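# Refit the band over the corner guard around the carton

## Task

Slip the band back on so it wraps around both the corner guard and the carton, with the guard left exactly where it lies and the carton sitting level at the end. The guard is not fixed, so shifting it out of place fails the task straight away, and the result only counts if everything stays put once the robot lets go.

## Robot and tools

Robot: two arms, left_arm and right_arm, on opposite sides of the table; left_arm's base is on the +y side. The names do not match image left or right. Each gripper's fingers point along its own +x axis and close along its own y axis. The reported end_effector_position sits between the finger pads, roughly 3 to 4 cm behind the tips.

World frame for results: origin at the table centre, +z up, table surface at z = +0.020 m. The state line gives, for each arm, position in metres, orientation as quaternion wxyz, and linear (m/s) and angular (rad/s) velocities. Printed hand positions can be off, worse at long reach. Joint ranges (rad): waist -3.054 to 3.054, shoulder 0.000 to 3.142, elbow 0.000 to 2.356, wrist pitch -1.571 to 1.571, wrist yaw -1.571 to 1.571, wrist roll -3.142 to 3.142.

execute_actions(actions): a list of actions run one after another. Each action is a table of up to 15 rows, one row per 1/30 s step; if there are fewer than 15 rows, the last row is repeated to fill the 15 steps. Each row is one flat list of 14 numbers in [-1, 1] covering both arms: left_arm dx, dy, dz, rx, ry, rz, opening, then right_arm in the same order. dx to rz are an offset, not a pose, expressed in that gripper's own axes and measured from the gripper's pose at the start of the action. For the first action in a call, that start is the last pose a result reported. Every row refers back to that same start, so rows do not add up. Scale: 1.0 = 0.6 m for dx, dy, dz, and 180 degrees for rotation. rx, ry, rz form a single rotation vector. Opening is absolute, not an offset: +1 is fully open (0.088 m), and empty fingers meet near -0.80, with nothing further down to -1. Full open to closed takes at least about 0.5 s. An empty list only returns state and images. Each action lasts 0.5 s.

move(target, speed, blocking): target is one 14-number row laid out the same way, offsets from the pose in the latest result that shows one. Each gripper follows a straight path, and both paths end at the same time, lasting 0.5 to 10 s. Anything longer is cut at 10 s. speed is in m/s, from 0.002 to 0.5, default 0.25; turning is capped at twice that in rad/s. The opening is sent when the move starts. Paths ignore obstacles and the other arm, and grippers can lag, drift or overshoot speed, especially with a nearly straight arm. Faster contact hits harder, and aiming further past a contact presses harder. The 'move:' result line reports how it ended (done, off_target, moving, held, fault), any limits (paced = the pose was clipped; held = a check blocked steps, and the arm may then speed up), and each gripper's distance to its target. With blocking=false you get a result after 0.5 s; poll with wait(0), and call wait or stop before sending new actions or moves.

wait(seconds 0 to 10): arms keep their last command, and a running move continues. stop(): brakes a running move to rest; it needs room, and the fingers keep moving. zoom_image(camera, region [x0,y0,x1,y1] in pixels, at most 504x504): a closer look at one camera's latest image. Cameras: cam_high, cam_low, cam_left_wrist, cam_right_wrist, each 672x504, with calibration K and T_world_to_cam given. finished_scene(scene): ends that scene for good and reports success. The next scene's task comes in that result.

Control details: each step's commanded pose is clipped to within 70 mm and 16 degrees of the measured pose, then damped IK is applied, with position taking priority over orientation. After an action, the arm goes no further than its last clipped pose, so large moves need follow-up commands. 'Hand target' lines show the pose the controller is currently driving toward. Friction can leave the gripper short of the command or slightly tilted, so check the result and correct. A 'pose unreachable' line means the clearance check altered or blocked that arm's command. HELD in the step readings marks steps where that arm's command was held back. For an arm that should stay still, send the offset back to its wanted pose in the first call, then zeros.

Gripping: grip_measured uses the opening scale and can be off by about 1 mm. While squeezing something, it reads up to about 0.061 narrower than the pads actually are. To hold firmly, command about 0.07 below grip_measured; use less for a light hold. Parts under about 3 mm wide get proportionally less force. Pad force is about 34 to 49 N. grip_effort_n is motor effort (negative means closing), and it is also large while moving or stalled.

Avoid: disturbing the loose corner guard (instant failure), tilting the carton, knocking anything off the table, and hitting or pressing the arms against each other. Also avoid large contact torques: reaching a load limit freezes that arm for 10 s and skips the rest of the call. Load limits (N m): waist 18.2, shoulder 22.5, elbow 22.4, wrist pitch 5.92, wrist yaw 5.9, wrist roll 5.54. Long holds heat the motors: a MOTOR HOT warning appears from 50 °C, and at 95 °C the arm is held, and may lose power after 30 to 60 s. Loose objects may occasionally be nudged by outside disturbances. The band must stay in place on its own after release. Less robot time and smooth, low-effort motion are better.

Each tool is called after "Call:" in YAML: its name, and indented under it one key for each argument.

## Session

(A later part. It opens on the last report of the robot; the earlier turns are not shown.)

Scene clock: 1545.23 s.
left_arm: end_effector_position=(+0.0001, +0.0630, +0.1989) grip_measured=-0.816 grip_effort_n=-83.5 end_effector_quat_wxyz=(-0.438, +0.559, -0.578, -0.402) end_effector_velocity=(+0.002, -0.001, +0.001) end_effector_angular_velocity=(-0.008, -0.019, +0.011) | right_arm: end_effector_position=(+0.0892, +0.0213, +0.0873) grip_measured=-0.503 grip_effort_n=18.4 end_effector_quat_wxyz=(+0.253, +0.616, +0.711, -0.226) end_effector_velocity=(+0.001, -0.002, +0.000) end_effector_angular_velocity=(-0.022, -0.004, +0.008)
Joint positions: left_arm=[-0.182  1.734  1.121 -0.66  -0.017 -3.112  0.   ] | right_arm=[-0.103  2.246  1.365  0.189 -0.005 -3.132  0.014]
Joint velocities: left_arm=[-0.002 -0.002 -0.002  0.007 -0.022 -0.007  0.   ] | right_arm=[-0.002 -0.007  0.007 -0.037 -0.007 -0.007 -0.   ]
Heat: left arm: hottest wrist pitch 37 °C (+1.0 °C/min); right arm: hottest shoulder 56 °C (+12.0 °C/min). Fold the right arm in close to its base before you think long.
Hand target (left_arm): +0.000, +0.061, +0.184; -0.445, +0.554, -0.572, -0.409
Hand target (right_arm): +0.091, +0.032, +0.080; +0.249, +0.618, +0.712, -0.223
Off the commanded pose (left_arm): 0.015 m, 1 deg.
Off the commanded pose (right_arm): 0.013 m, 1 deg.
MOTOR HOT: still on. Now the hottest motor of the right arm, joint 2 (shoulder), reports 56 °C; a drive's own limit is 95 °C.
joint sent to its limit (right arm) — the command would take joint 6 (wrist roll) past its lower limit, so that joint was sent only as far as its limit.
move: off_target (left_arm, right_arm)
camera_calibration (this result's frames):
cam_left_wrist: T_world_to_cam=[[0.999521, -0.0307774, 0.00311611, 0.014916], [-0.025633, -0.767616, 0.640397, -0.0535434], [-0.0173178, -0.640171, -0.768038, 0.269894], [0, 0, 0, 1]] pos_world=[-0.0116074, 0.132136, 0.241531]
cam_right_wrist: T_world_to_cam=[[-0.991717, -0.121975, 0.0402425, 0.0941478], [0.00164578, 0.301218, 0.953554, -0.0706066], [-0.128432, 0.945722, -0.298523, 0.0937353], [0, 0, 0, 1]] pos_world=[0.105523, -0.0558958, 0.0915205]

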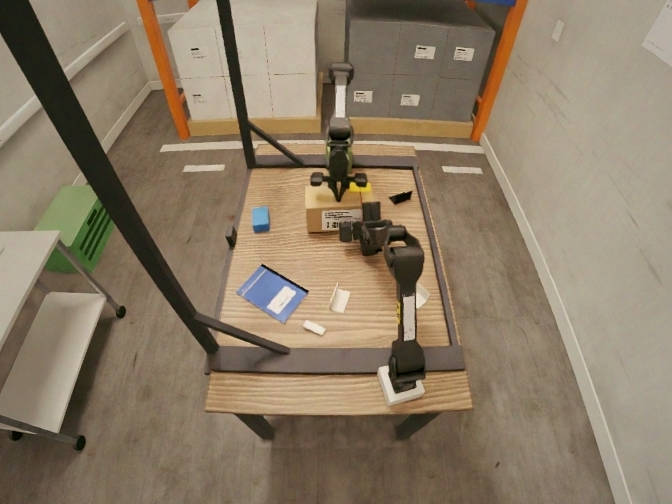

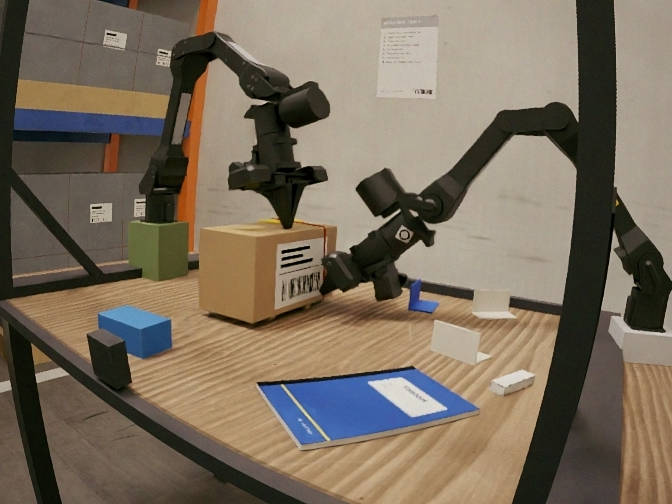

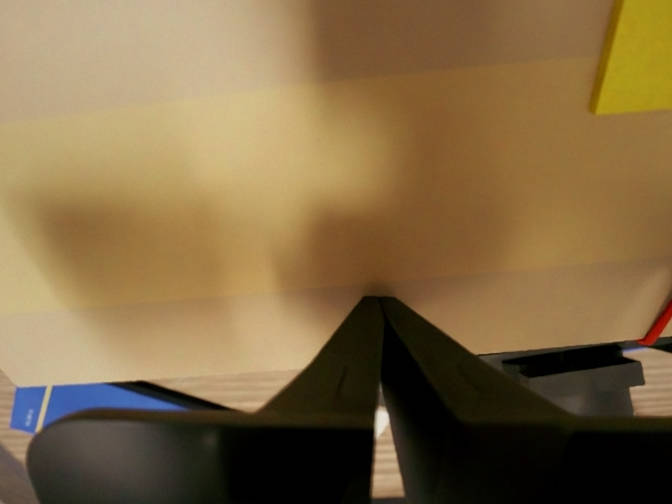

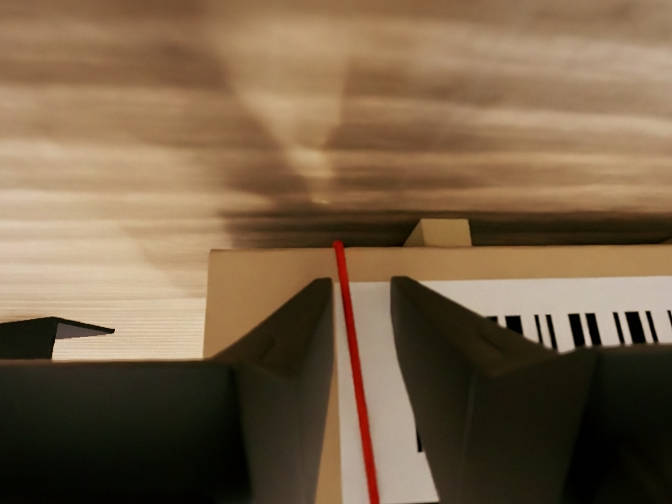

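Call:
execute_actions:
  actions:
    - [[0.025,0,0.003,0,-0.008,0,-0.86,0.012,0,-0.01,0,0,0,-0.95]]
    - [[0.025,0,0.003,0,-0.008,0,-0.86,0.012,0,-0.01,0,0,0,-0.95]]

Scene clock: 1549.80 s.
left_arm: end_effector_position=(+0.0001, +0.0630, +0.1989) grip_measured=-0.816 grip_effort_n=-83.5 end_effector_quat_wxyz=(-0.438, +0.559, -0.578, -0.402) end_effector_velocity=(+0.002, -0.001, -0.001) end_effector_angular_velocity=(-0.003, -0.000, +0.026) | right_arm: end_effector_position=(+0.0941, +0.0221, +0.0886) grip_measured=-0.806 grip_effort_n=-83.5 end_effector_quat_wxyz=(+0.265, +0.617, +0.702, -0.238) end_effector_velocity=(+0.002, +0.001, +0.004) end_effector_angular_velocity=(+0.005, -0.021, +0.007)
Joint positions: left_arm=[-0.182  1.734  1.121 -0.66  -0.017 -3.112  0.   ] | right_arm=[-0.111  2.246  1.4    0.118  0.    -3.132  0.   ]
Joint velocities: left_arm=[ 0.002  0.002 -0.002  0.007 -0.007 -0.022  0.   ] | right_arm=[-0.002 -0.007  0.002 -0.007  0.007 -0.022  0.   ]
Heat: left arm: hottest wrist pitch 38 °C (+2.0 °C/min); right arm: hottest shoulder 55 °C (+11.1 °C/min). Fold the right arm in close to its base before you think long.
Hand target (left_arm): +0.000, +0.061, +0.184; -0.445, +0.554, -0.572, -0.409
Hand target (right_arm): +0.093, +0.031, +0.087; +0.259, +0.619, +0.704, -0.233
Off the commanded pose (left_arm): 0.015 m, 1 deg.
Off the commanded pose (right_arm): 0.009 m, 1 deg.
MOTOR HOT: still on. Now the hottest motor of the right arm, joint 2 (shoulder), reports 55 °C; a drive's own limit is 95 °C.
Step readings (end_effector_position; steps 1 to 15: 1st action; 16 to 30: 2nd action):
0: left_arm (+0.0001, +0.0630, +0.1989) | right_arm (+0.0892, +0.0213, +0.0873)
1: left_arm (+0.0001, +0.0630, +0.1989) | right_arm (+0.0894, +0.0212, +0.0872)
2: left_arm (+0.0001, +0.0630, +0.1989) | right_arm (+0.0918, +0.0214, +0.0872)
4: left_arm (+0.0001, +0.0630, +0.1989) | right_arm (+0.0942, +0.0218, +0.0874)
8: left_arm (+0.0001, +0.0630, +0.1989) | right_arm (+0.0940, +0.0217, +0.0874)
15: left_arm (+0.0001, +0.0630, +0.1989) | right_arm (+0.0940, +0.0217, +0.0874)
16: left_arm (+0.0001, +0.0630, +0.1989) | right_arm (+0.0940, +0.0218, +0.0876)
17: left_arm (+0.0001, +0.0630, +0.1989) | right_arm (+0.0940, +0.0217, +0.0877)
19: left_arm (+0.0001, +0.0630, +0.1989) | right_arm (+0.0941, +0.0220, +0.0882)
23: left_arm (+0.0001, +0.0630, +0.1989) | right_arm (+0.0941, +0.0220, +0.0884)
30: end_effector_position above
camera_calibration (this result's frames):
cam_left_wrist: T_world_to_cam=[[0.999521, -0.0307774, 0.00311611, 0.014916], [-0.025633, -0.767616, 0.640397, -0.0535434], [-0.0173178, -0.640171, -0.768038, 0.269894], [0, 0, 0, 1]] pos_world=[-0.0116074, 0.132136, 0.241531]
cam_right_wrist: T_world_to_cam=[[-0.993342, -0.10934, 0.0362924, 0.0992945], [-0.00234323, 0.334131, 0.942524, -0.0714868], [-0.115182, 0.936163, -0.332163, 0.0959489], [0, 0, 0, 1]] pos_world=[0.109517, -0.0550809, 0.095645]

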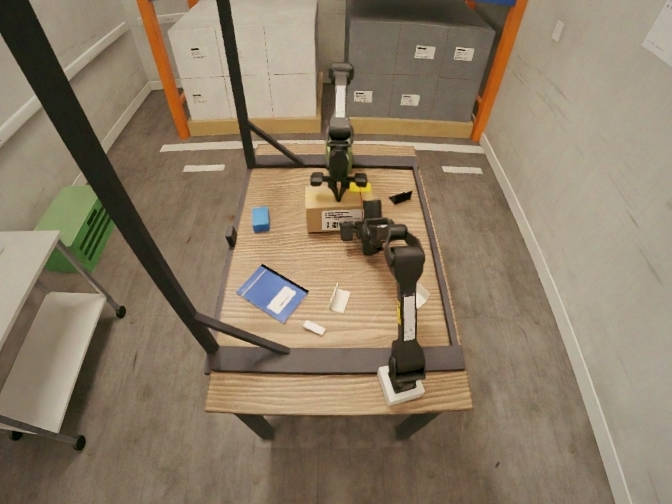

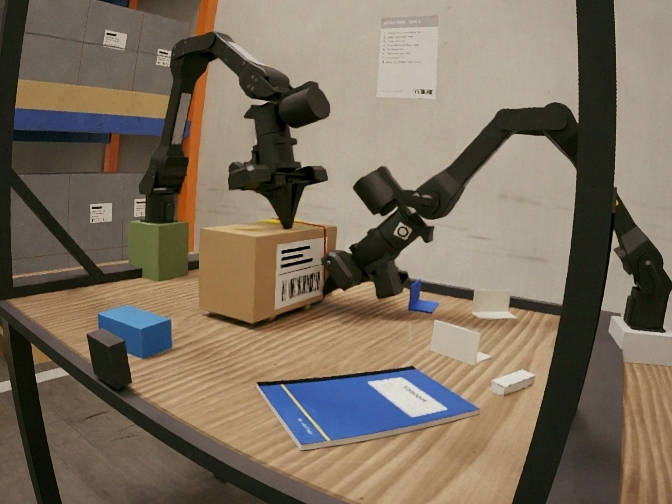

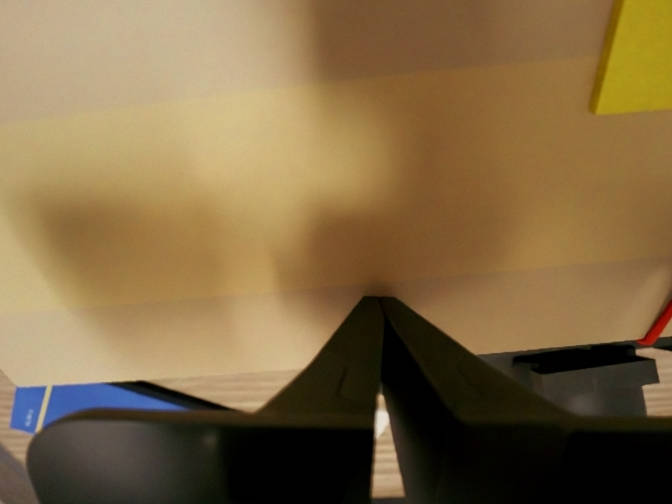

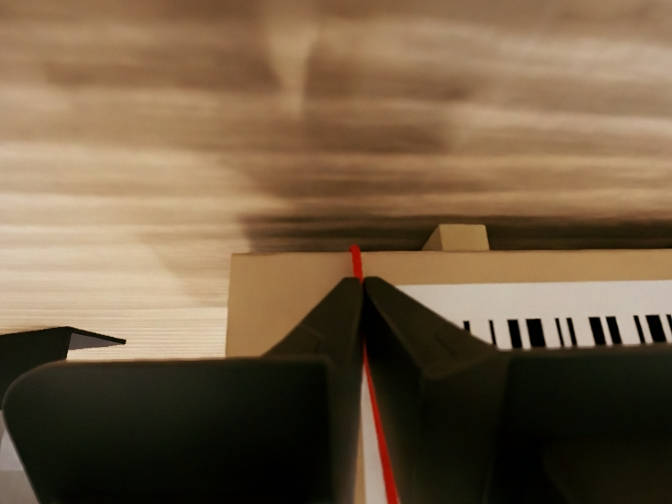

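Call:
move:
  target: [0.025,0,0.003,0,-0.008,0,-0.86,0.0095,-0.0223,-0.0037,0,0,0,-0.95]
  speed: 0.015

Scene clock: 1560.47 s.
left_arm: end_effector_position=(+0.0001, +0.0630, +0.1989) grip_measured=-0.816 grip_effort_n=-83.5 end_effector_quat_wxyz=(-0.438, +0.559, -0.578, -0.402) end_effector_velocity=(+0.000, +0.002, -0.000) end_effector_angular_velocity=(+0.007, -0.005, +0.007) | right_arm: end_effector_position=(+0.0922, +0.0214, +0.0885) grip_measured=-0.806 grip_effort_n=-83.5 end_effector_quat_wxyz=(+0.268, +0.625, +0.693, -0.240) end_effector_velocity=(+0.000, +0.000, -0.001) end_effector_angular_velocity=(+0.001, +0.011, -0.002)
Joint positions: left_arm=[-0.182  1.734  1.121 -0.66  -0.017 -3.112  0.   ] | right_arm=[-0.098  2.246  1.406  0.105  0.032 -3.116  0.   ]
Joint velocities: left_arm=[-0.002 -0.002 -0.002 -0.007 -0.007 -0.007  0.   ] | right_arm=[-0.002  0.002 -0.002  0.007 -0.007  0.007  0.   ]
Heat: left arm: hottest wrist pitch 38 °C (+3.0 °C/min); right arm: hottest shoulder 53 °C (+6.0 °C/min). Fold the right arm in close to its base before you think long.
Hand target (left_arm): +0.000, +0.061, +0.184; -0.445, +0.554, -0.572, -0.409
Hand target (right_arm): +0.080, +0.025, +0.087; +0.265, +0.617, +0.702, -0.238
Off the commanded pose (left_arm): 0.015 m, 1 deg.
Off the commanded pose (right_arm): 0.013 m, 1 deg.
MOTOR HOT: still on. Now the hottest motor of the right arm, joint 2 (shoulder), reports 53 °C; a drive's own limit is 95 °C.
move: off_target (left_arm, right_arm)
camera_calibration (this result's frames):
cam_left_wrist: T_world_to_cam=[[0.999521, -0.0307774, 0.00311611, 0.014916], [-0.025633, -0.767616, 0.640397, -0.0535434], [-0.0173178, -0.640171, -0.768038, 0.269894], [0, 0, 0, 1]] pos_world=[-0.0116074, 0.132136, 0.241531]
cam_right_wrist: T_world_to_cam=[[-0.995846, -0.0869449, 0.0270479, 0.0978698], [-0.004168, 0.340266, 0.94032, -0.0708919], [-0.0909595, 0.936301, -0.339215, 0.0947276], [0, 0, 0, 1]] pos_world=[0.105784, -0.0560623, 0.0961469]

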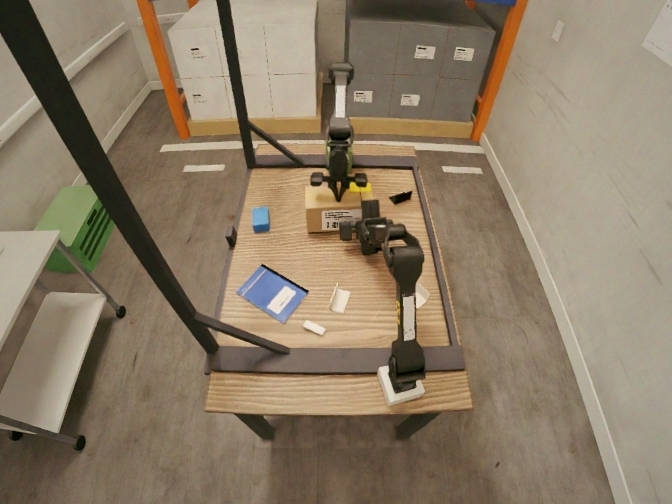

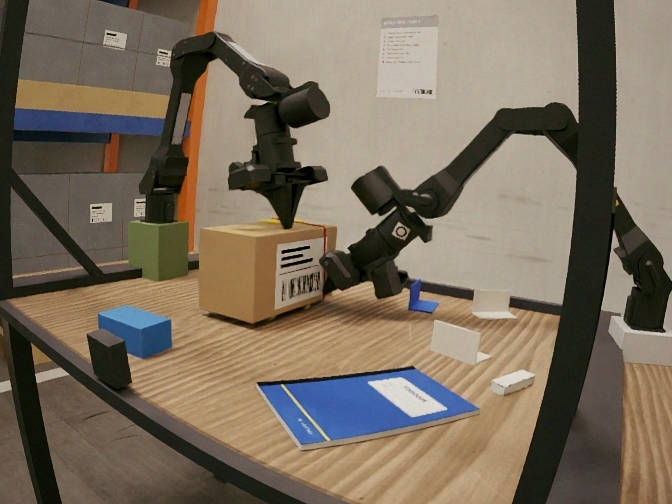

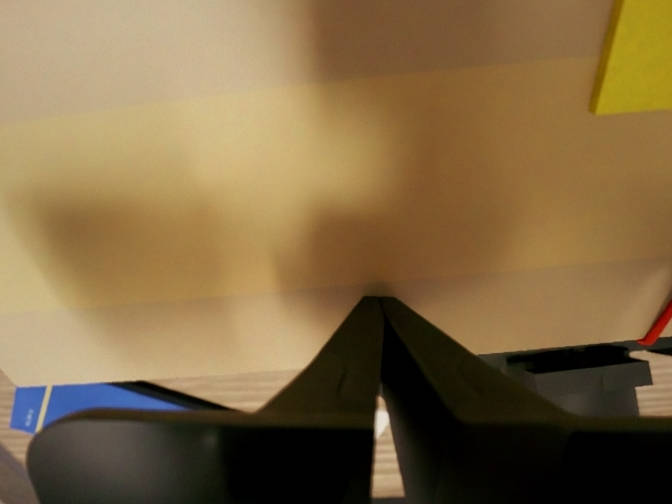

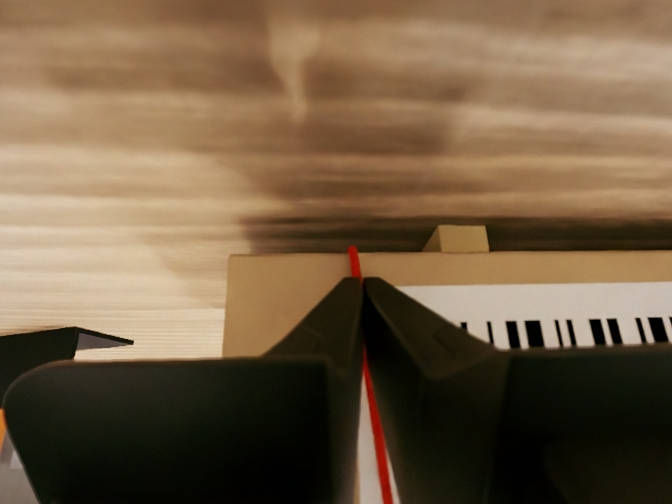

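Call:
move:
  target: [0.025,0,0.003,0,-0.008,0,-0.86,0.0007,-0.025,0.004,0,0,0,-0.95]
  speed: 0.015

Scene clock: 1565.13 s.
left_arm: end_effector_position=(+0.0001, +0.0630, +0.1989) grip_measured=-0.816 grip_effort_n=-83.5 end_effector_quat_wxyz=(-0.438, +0.559, -0.578, -0.402) end_effector_velocity=(-0.000, +0.002, -0.000) end_effector_angular_velocity=(+0.007, +0.009, +0.007) | right_arm: end_effector_position=(+0.0871, +0.0206, +0.0887) grip_measured=-0.806 grip_effort_n=-83.5 end_effector_quat_wxyz=(+0.267, +0.633, +0.686, -0.239) end_effector_velocity=(+0.004, -0.003, -0.003) end_effector_angular_velocity=(-0.022, -0.004, +0.003)
Joint positions: left_arm=[-0.182  1.734  1.121 -0.66  -0.017 -3.112  0.   ] | right_arm=[-0.08   2.246  1.406  0.104  0.065 -3.096  0.   ]
Joint velocities: left_arm=[ 0.002 -0.002 -0.002 -0.007  0.007 -0.007  0.   ] | right_arm=[-0.007 -0.002 -0.002 -0.022 -0.007 -0.007  0.   ]
Heat: left arm: hottest wrist pitch 38 °C (+4.0 °C/min); right arm: hottest shoulder 53 °C (+6.1 °C/min). Fold the right arm in close to its base before you think long.
Hand target (left_arm): +0.000, +0.061, +0.184; -0.445, +0.554, -0.572, -0.409
Hand target (right_arm): +0.077, +0.018, +0.087; +0.267, +0.625, +0.693, -0.240
Off the commanded pose (left_arm): 0.015 m, 1 deg.
Off the commanded pose (right_arm): 0.010 m, 1 deg.
MOTOR HOT: still on. Now the hottest motor of the right arm, joint 2 (shoulder), reports 53 °C; a drive's own limit is 95 °C.
move: off_target (left_arm, right_arm)
camera_calibration (this result's frames):
cam_left_wrist: T_world_to_cam=[[0.999521, -0.0307774, 0.00311611, 0.014916], [-0.025633, -0.767616, 0.640397, -0.0535434], [-0.0173178, -0.640171, -0.768038, 0.269894], [0, 0, 0, 1]] pos_world=[-0.0116074, 0.132136, 0.241531]
cam_right_wrist: T_world_to_cam=[[-0.997518, -0.0677216, 0.0192862, 0.0931415], [-0.00477658, 0.338345, 0.94101, -0.0708418], [-0.0702521, 0.938582, -0.337829, 0.0931058], [0, 0, 0, 1]] pos_world=[0.0991128, -0.0571108, 0.0963203]

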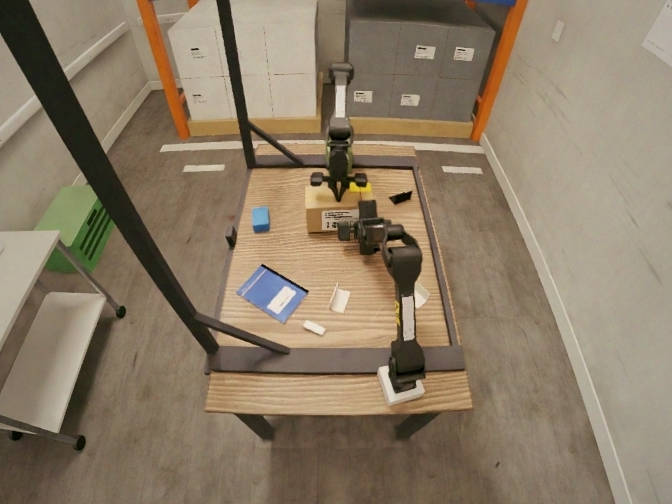

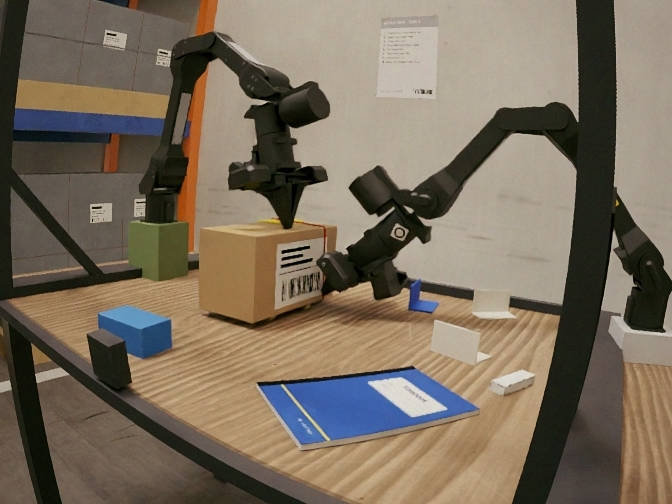

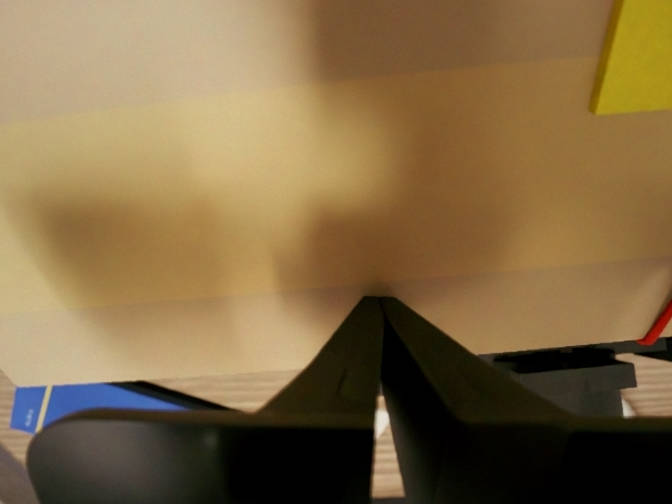

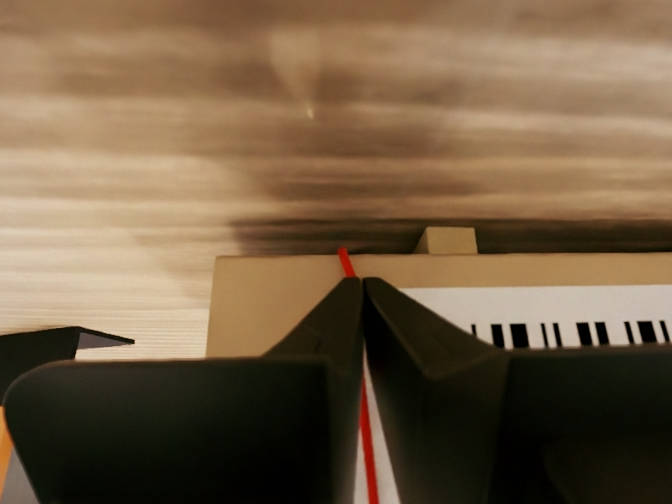

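Call:
move:
  target: [0.025,0,0.003,0,-0.008,0,-0.86,0.001,-0.031,0.004,0,0,0,-0.95]
  speed: 0.015

Scene clock: 1570.93 s.
left_arm: end_effector_position=(+0.0001, +0.0630, +0.1989) grip_measured=-0.816 grip_effort_n=-83.5 end_effector_quat_wxyz=(-0.438, +0.559, -0.578, -0.402) end_effector_velocity=(+0.000, +0.003, -0.000) end_effector_angular_velocity=(+0.007, -0.001, +0.021) | right_arm: end_effector_position=(+0.0773, +0.0189, +0.0890) grip_measured=-0.806 grip_effort_n=-83.5 end_effector_quat_wxyz=(+0.266, +0.639, +0.681, -0.238) end_effector_velocity=(+0.001, -0.002, -0.003) end_effector_angular_velocity=(-0.013, -0.003, +0.008)
Joint positions: left_arm=[-0.182  1.734  1.121 -0.66  -0.017 -3.112  0.   ] | right_arm=[-0.052  2.246  1.406  0.104  0.102 -3.072  0.   ]
Joint velocities: left_arm=[-0.002 -0.007 -0.007 -0.007 -0.007 -0.022  0.   ] | right_arm=[-0.002  0.002 -0.002 -0.007 -0.007 -0.007  0.   ]
Heat: left arm: hottest wrist pitch 38 °C (+4.1 °C/min); right arm: hottest shoulder 54 °C (+5.1 °C/min). Fold the right arm in close to its base before you think long.
Hand target (left_arm): +0.000, +0.061, +0.184; -0.445, +0.554, -0.572, -0.409
Hand target (right_arm): +0.069, +0.018, +0.086; +0.267, +0.633, +0.686, -0.239
Off the commanded pose (left_arm): 0.015 m, 1 deg.
Off the commanded pose (right_arm): 0.009 m, 1 deg.
MOTOR HOT: still on. Now the hottest motor of the right arm, joint 2 (shoulder), reports 54 °C; a drive's own limit is 95 °C.
move: off_target (left_arm, right_arm)
camera_calibration (this result's frames):
cam_left_wrist: T_world_to_cam=[[0.999521, -0.0307774, 0.00311611, 0.014916], [-0.025633, -0.767616, 0.640397, -0.0535434], [-0.0173178, -0.640171, -0.768038, 0.269894], [0, 0, 0, 1]] pos_world=[-0.0116074, 0.132136, 0.241531]
cam_right_wrist: T_world_to_cam=[[-0.998553, -0.052172, 0.0130386, 0.0835847], [-0.00522629, 0.335459, 0.94204, -0.0705903], [-0.053522, 0.940609, -0.335247, 0.0925969], [0, 0, 0, 1]] pos_world=[0.0880508, -0.0590565, 0.0964519]

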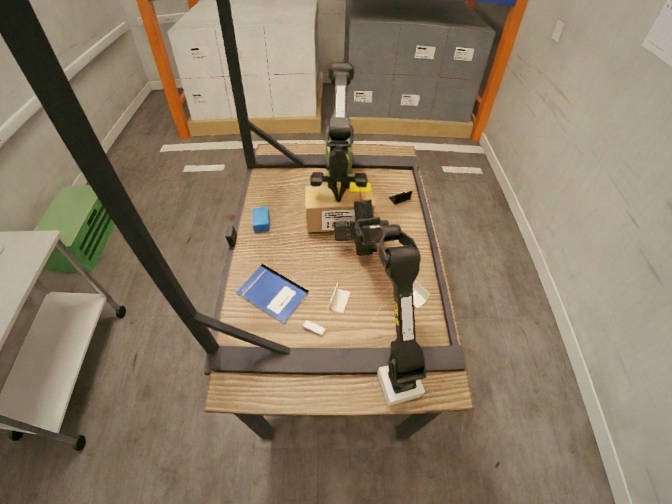

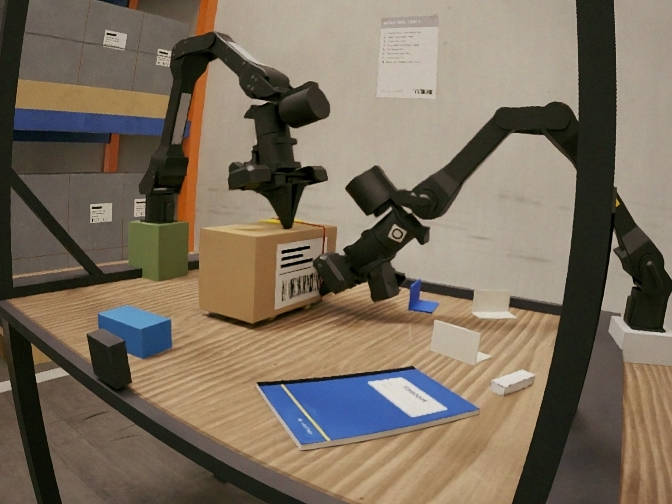

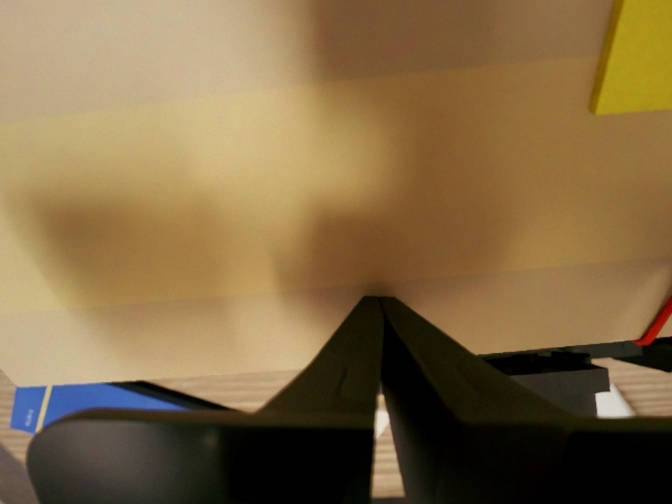

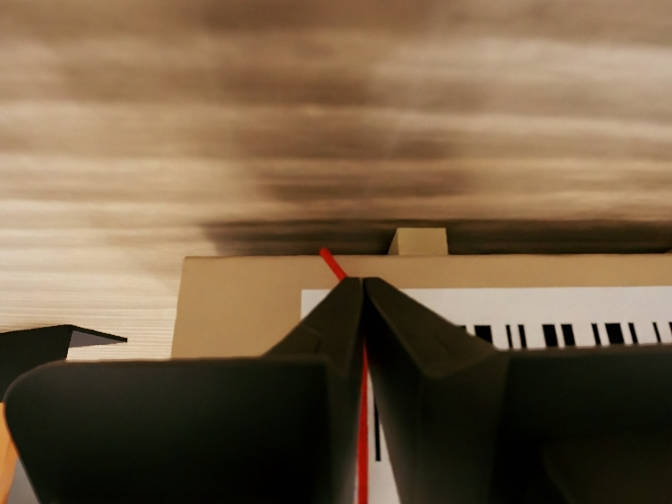

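Call:
move:
  target: [0.025,0,0.003,0,-0.008,0,-0.86,0.002,-0.027,0.003,0,0,0,-0.95]
  speed: 0.015

Scene clock: 1575.63 s.
left_arm: end_effector_position=(+0.0001, +0.0630, +0.1989) grip_measured=-0.816 grip_effort_n=-83.5 end_effector_quat_wxyz=(-0.438, +0.559, -0.578, -0.402) end_effector_velocity=(+0.000, +0.004, -0.001) end_effector_angular_velocity=(+0.022, -0.010, -0.007) | right_arm: end_effector_position=(+0.0727, +0.0178, +0.0895) grip_measured=-0.806 grip_effort_n=-83.5 end_effector_quat_wxyz=(+0.265, +0.648, +0.673, -0.237) end_effector_velocity=(-0.002, -0.001, -0.001) end_effector_angular_velocity=(-0.001, +0.009, +0.019)
Joint positions: left_arm=[-0.182  1.734  1.121 -0.66  -0.017 -3.112  0.   ] | right_arm=[-0.034  2.246  1.406  0.104  0.137 -3.051  0.   ]
Joint velocities: left_arm=[-0.002  0.002  0.002 -0.022 -0.007  0.007  0.   ] | right_arm=[-0.002 -0.002 -0.007  0.007 -0.022 -0.007  0.   ]
Heat: left arm: hottest wrist pitch 38 °C (+3.0 °C/min); right arm: hottest shoulder 54 °C (+4.0 °C/min). Fold the right arm in close to its base before you think long.
Hand target (left_arm): +0.000, +0.061, +0.184; -0.445, +0.554, -0.572, -0.409
Hand target (right_arm): +0.061, +0.017, +0.087; +0.266, +0.639, +0.681, -0.238
Off the commanded pose (left_arm): 0.015 m, 1 deg.
Off the commanded pose (right_arm): 0.012 m, 1 deg.
MOTOR HOT: still on. Now the hottest motor of the right arm, joint 2 (shoulder), reports 54 °C; a drive's own limit is 95 °C.
move: off_target (left_arm, right_arm)
camera_calibration (this result's frames):
cam_left_wrist: T_world_to_cam=[[0.999521, -0.0307774, 0.00311611, 0.014916], [-0.025633, -0.767616, 0.640397, -0.0535434], [-0.0173178, -0.640171, -0.768038, 0.269894], [0, 0, 0, 1]] pos_world=[-0.0116074, 0.132136, 0.241531]
cam_right_wrist: T_world_to_cam=[[-0.999524, -0.0304117, 0.00514965, 0.0793468], [-0.00523343, 0.331743, 0.943355, -0.0707015], [-0.0303974, 0.942879, -0.331745, 0.0914684], [0, 0, 0, 1]] pos_world=[0.0817194, -0.0603758, 0.0966321]

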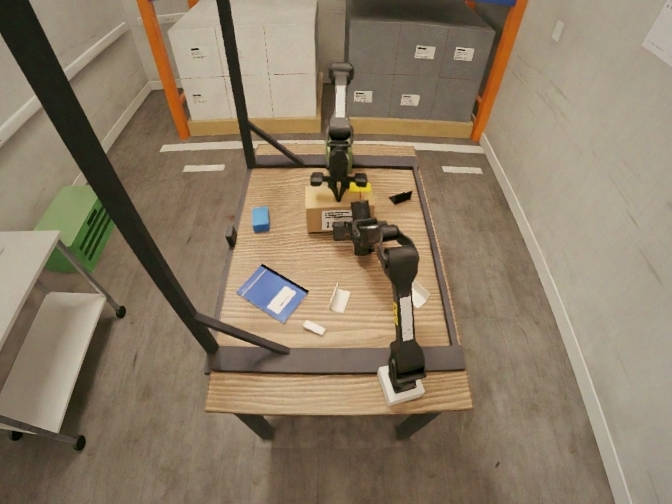

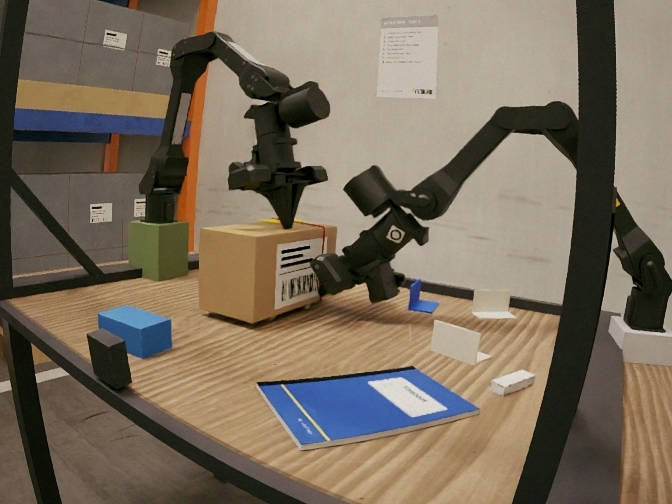

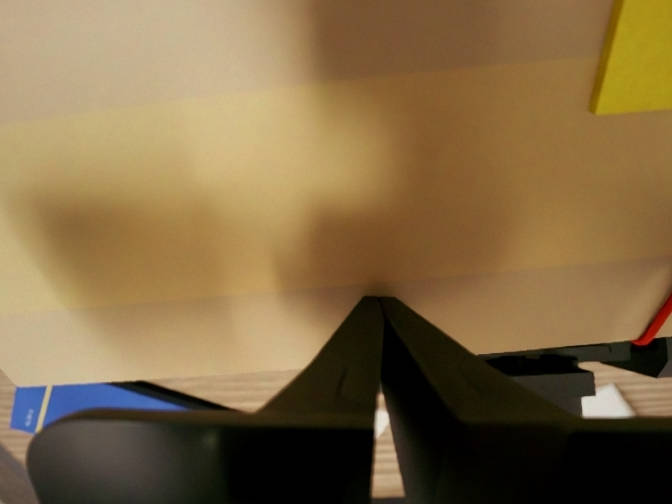

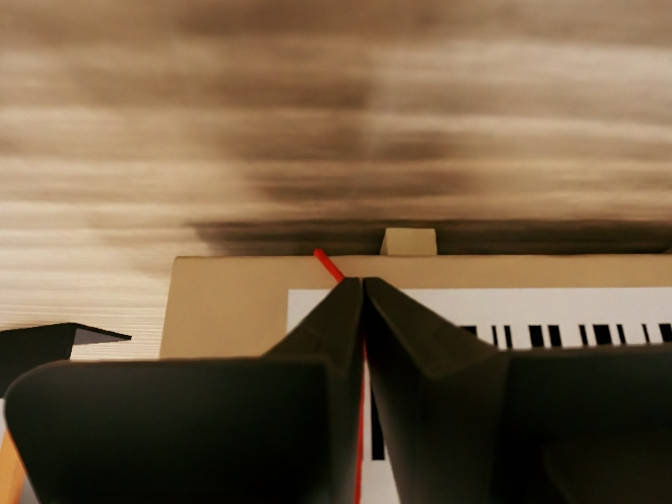

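Call:
move:
  target: [0.025,0,0.003,0,-0.008,0,-0.86,0.0,-0.03,0.001,0,0,-0.02,-0.95]
  speed: 0.015

Scene clock: 1583.20 s.
left_arm: end_effector_position=(+0.0001, +0.0629, +0.1989) grip_measured=-0.816 grip_effort_n=-83.5 end_effector_quat_wxyz=(-0.438, +0.559, -0.578, -0.402) end_effector_velocity=(+0.000, +0.002, -0.002) end_effector_angular_velocity=(+0.012, -0.005, +0.007) | right_arm: end_effector_position=(+0.0692, +0.0175, +0.0891) grip_measured=-0.806 grip_effort_n=-83.5 end_effector_quat_wxyz=(+0.260, +0.640, +0.681, -0.245) end_effector_velocity=(-0.002, -0.002, +0.002) end_effector_angular_velocity=(-0.002, -0.012, +0.023)
Joint positions: left_arm=[-0.182  1.734  1.121 -0.659 -0.017 -3.112  0.   ] | right_arm=[-0.036  2.246  1.406  0.104  0.108 -3.043  0.   ]
Joint velocities: left_arm=[-0.002  0.002 -0.002 -0.007 -0.007 -0.007  0.   ] | right_arm=[ 0.002 -0.007 -0.002 -0.007 -0.007 -0.022  0.   ]
Heat: left arm: hottest wrist pitch 38 °C (+3.0 °C/min); right arm: hottest shoulder 55 °C (+3.0 °C/min). Fold the right arm in close to its base before you think long.
Hand target (left_arm): +0.000, +0.061, +0.184; -0.445, +0.554, -0.572, -0.409
Hand target (right_arm): +0.055, +0.016, +0.089; +0.258, +0.627, +0.693, -0.246
Off the commanded pose (left_arm): 0.015 m, 1 deg.
Off the commanded pose (right_arm): 0.014 m, 2 deg.
MOTOR HOT: still on. Now the hottest motor of the right arm, joint 2 (shoulder), reports 55 °C; a drive's own limit is 95 °C.
move: off_target (left_arm, right_arm)
camera_calibration (this result's frames):
cam_left_wrist: T_world_to_cam=[[0.999521, -0.0307762, 0.00311728, 0.0149154], [-0.0256262, -0.767372, 0.64069, -0.0536938], [-0.0173259, -0.640463, -0.767793, 0.269831], [0, 0, 0, 1]] pos_world=[-0.0116091, 0.132073, 0.241529]
cam_right_wrist: T_world_to_cam=[[-0.998535, -0.0444488, 0.0308605, 0.073741], [0.0141564, 0.335865, 0.941804, -0.0715392], [-0.052227, 0.940861, -0.334744, 0.0933983], [0, 0, 0, 1]] pos_world=[0.0795237, -0.0605695, 0.0963647]

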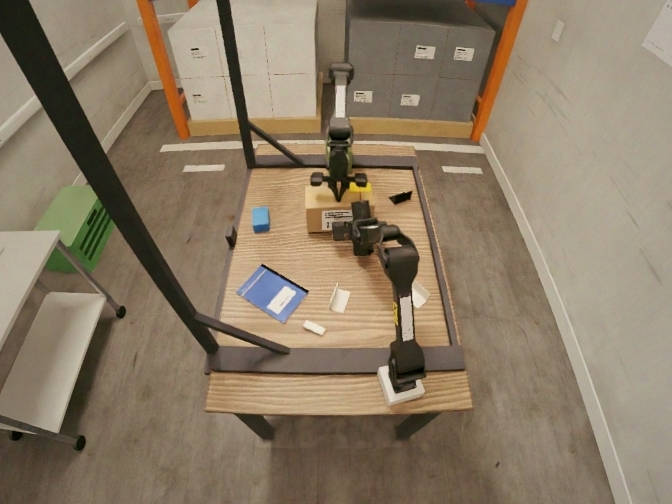

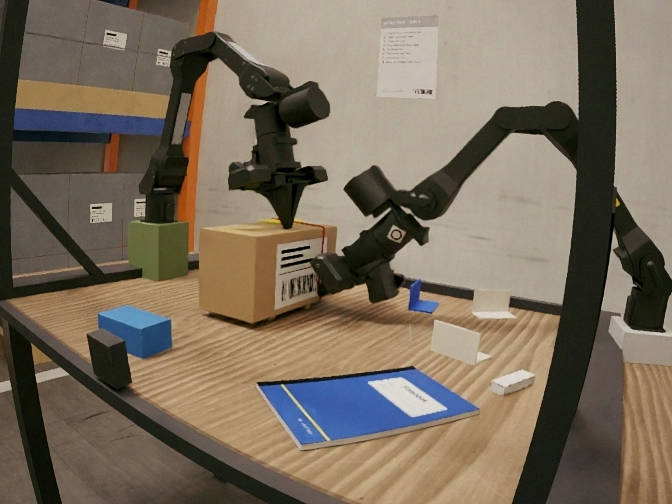

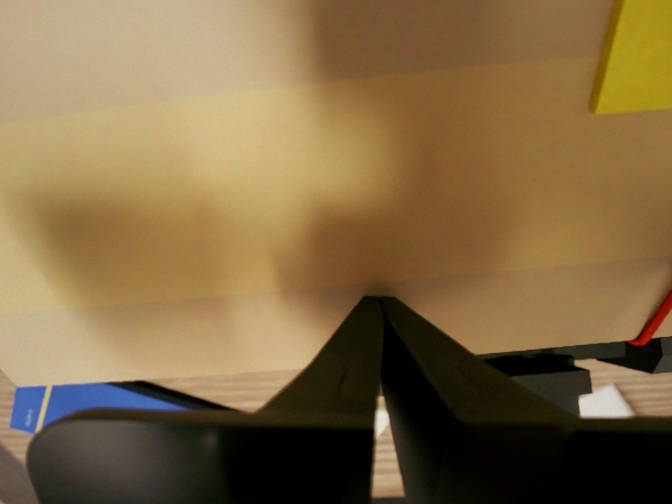

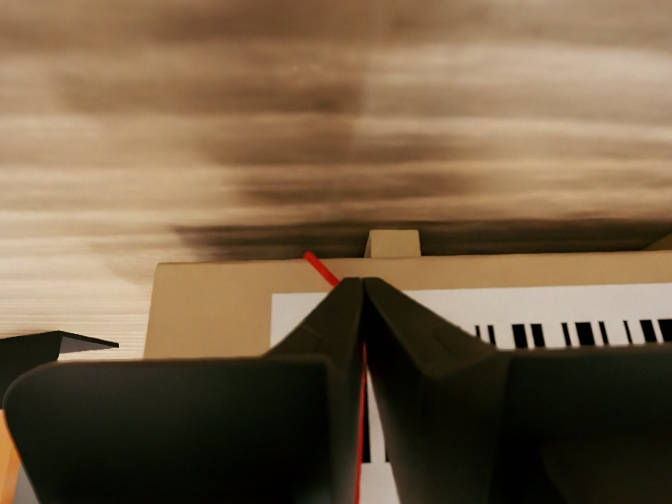

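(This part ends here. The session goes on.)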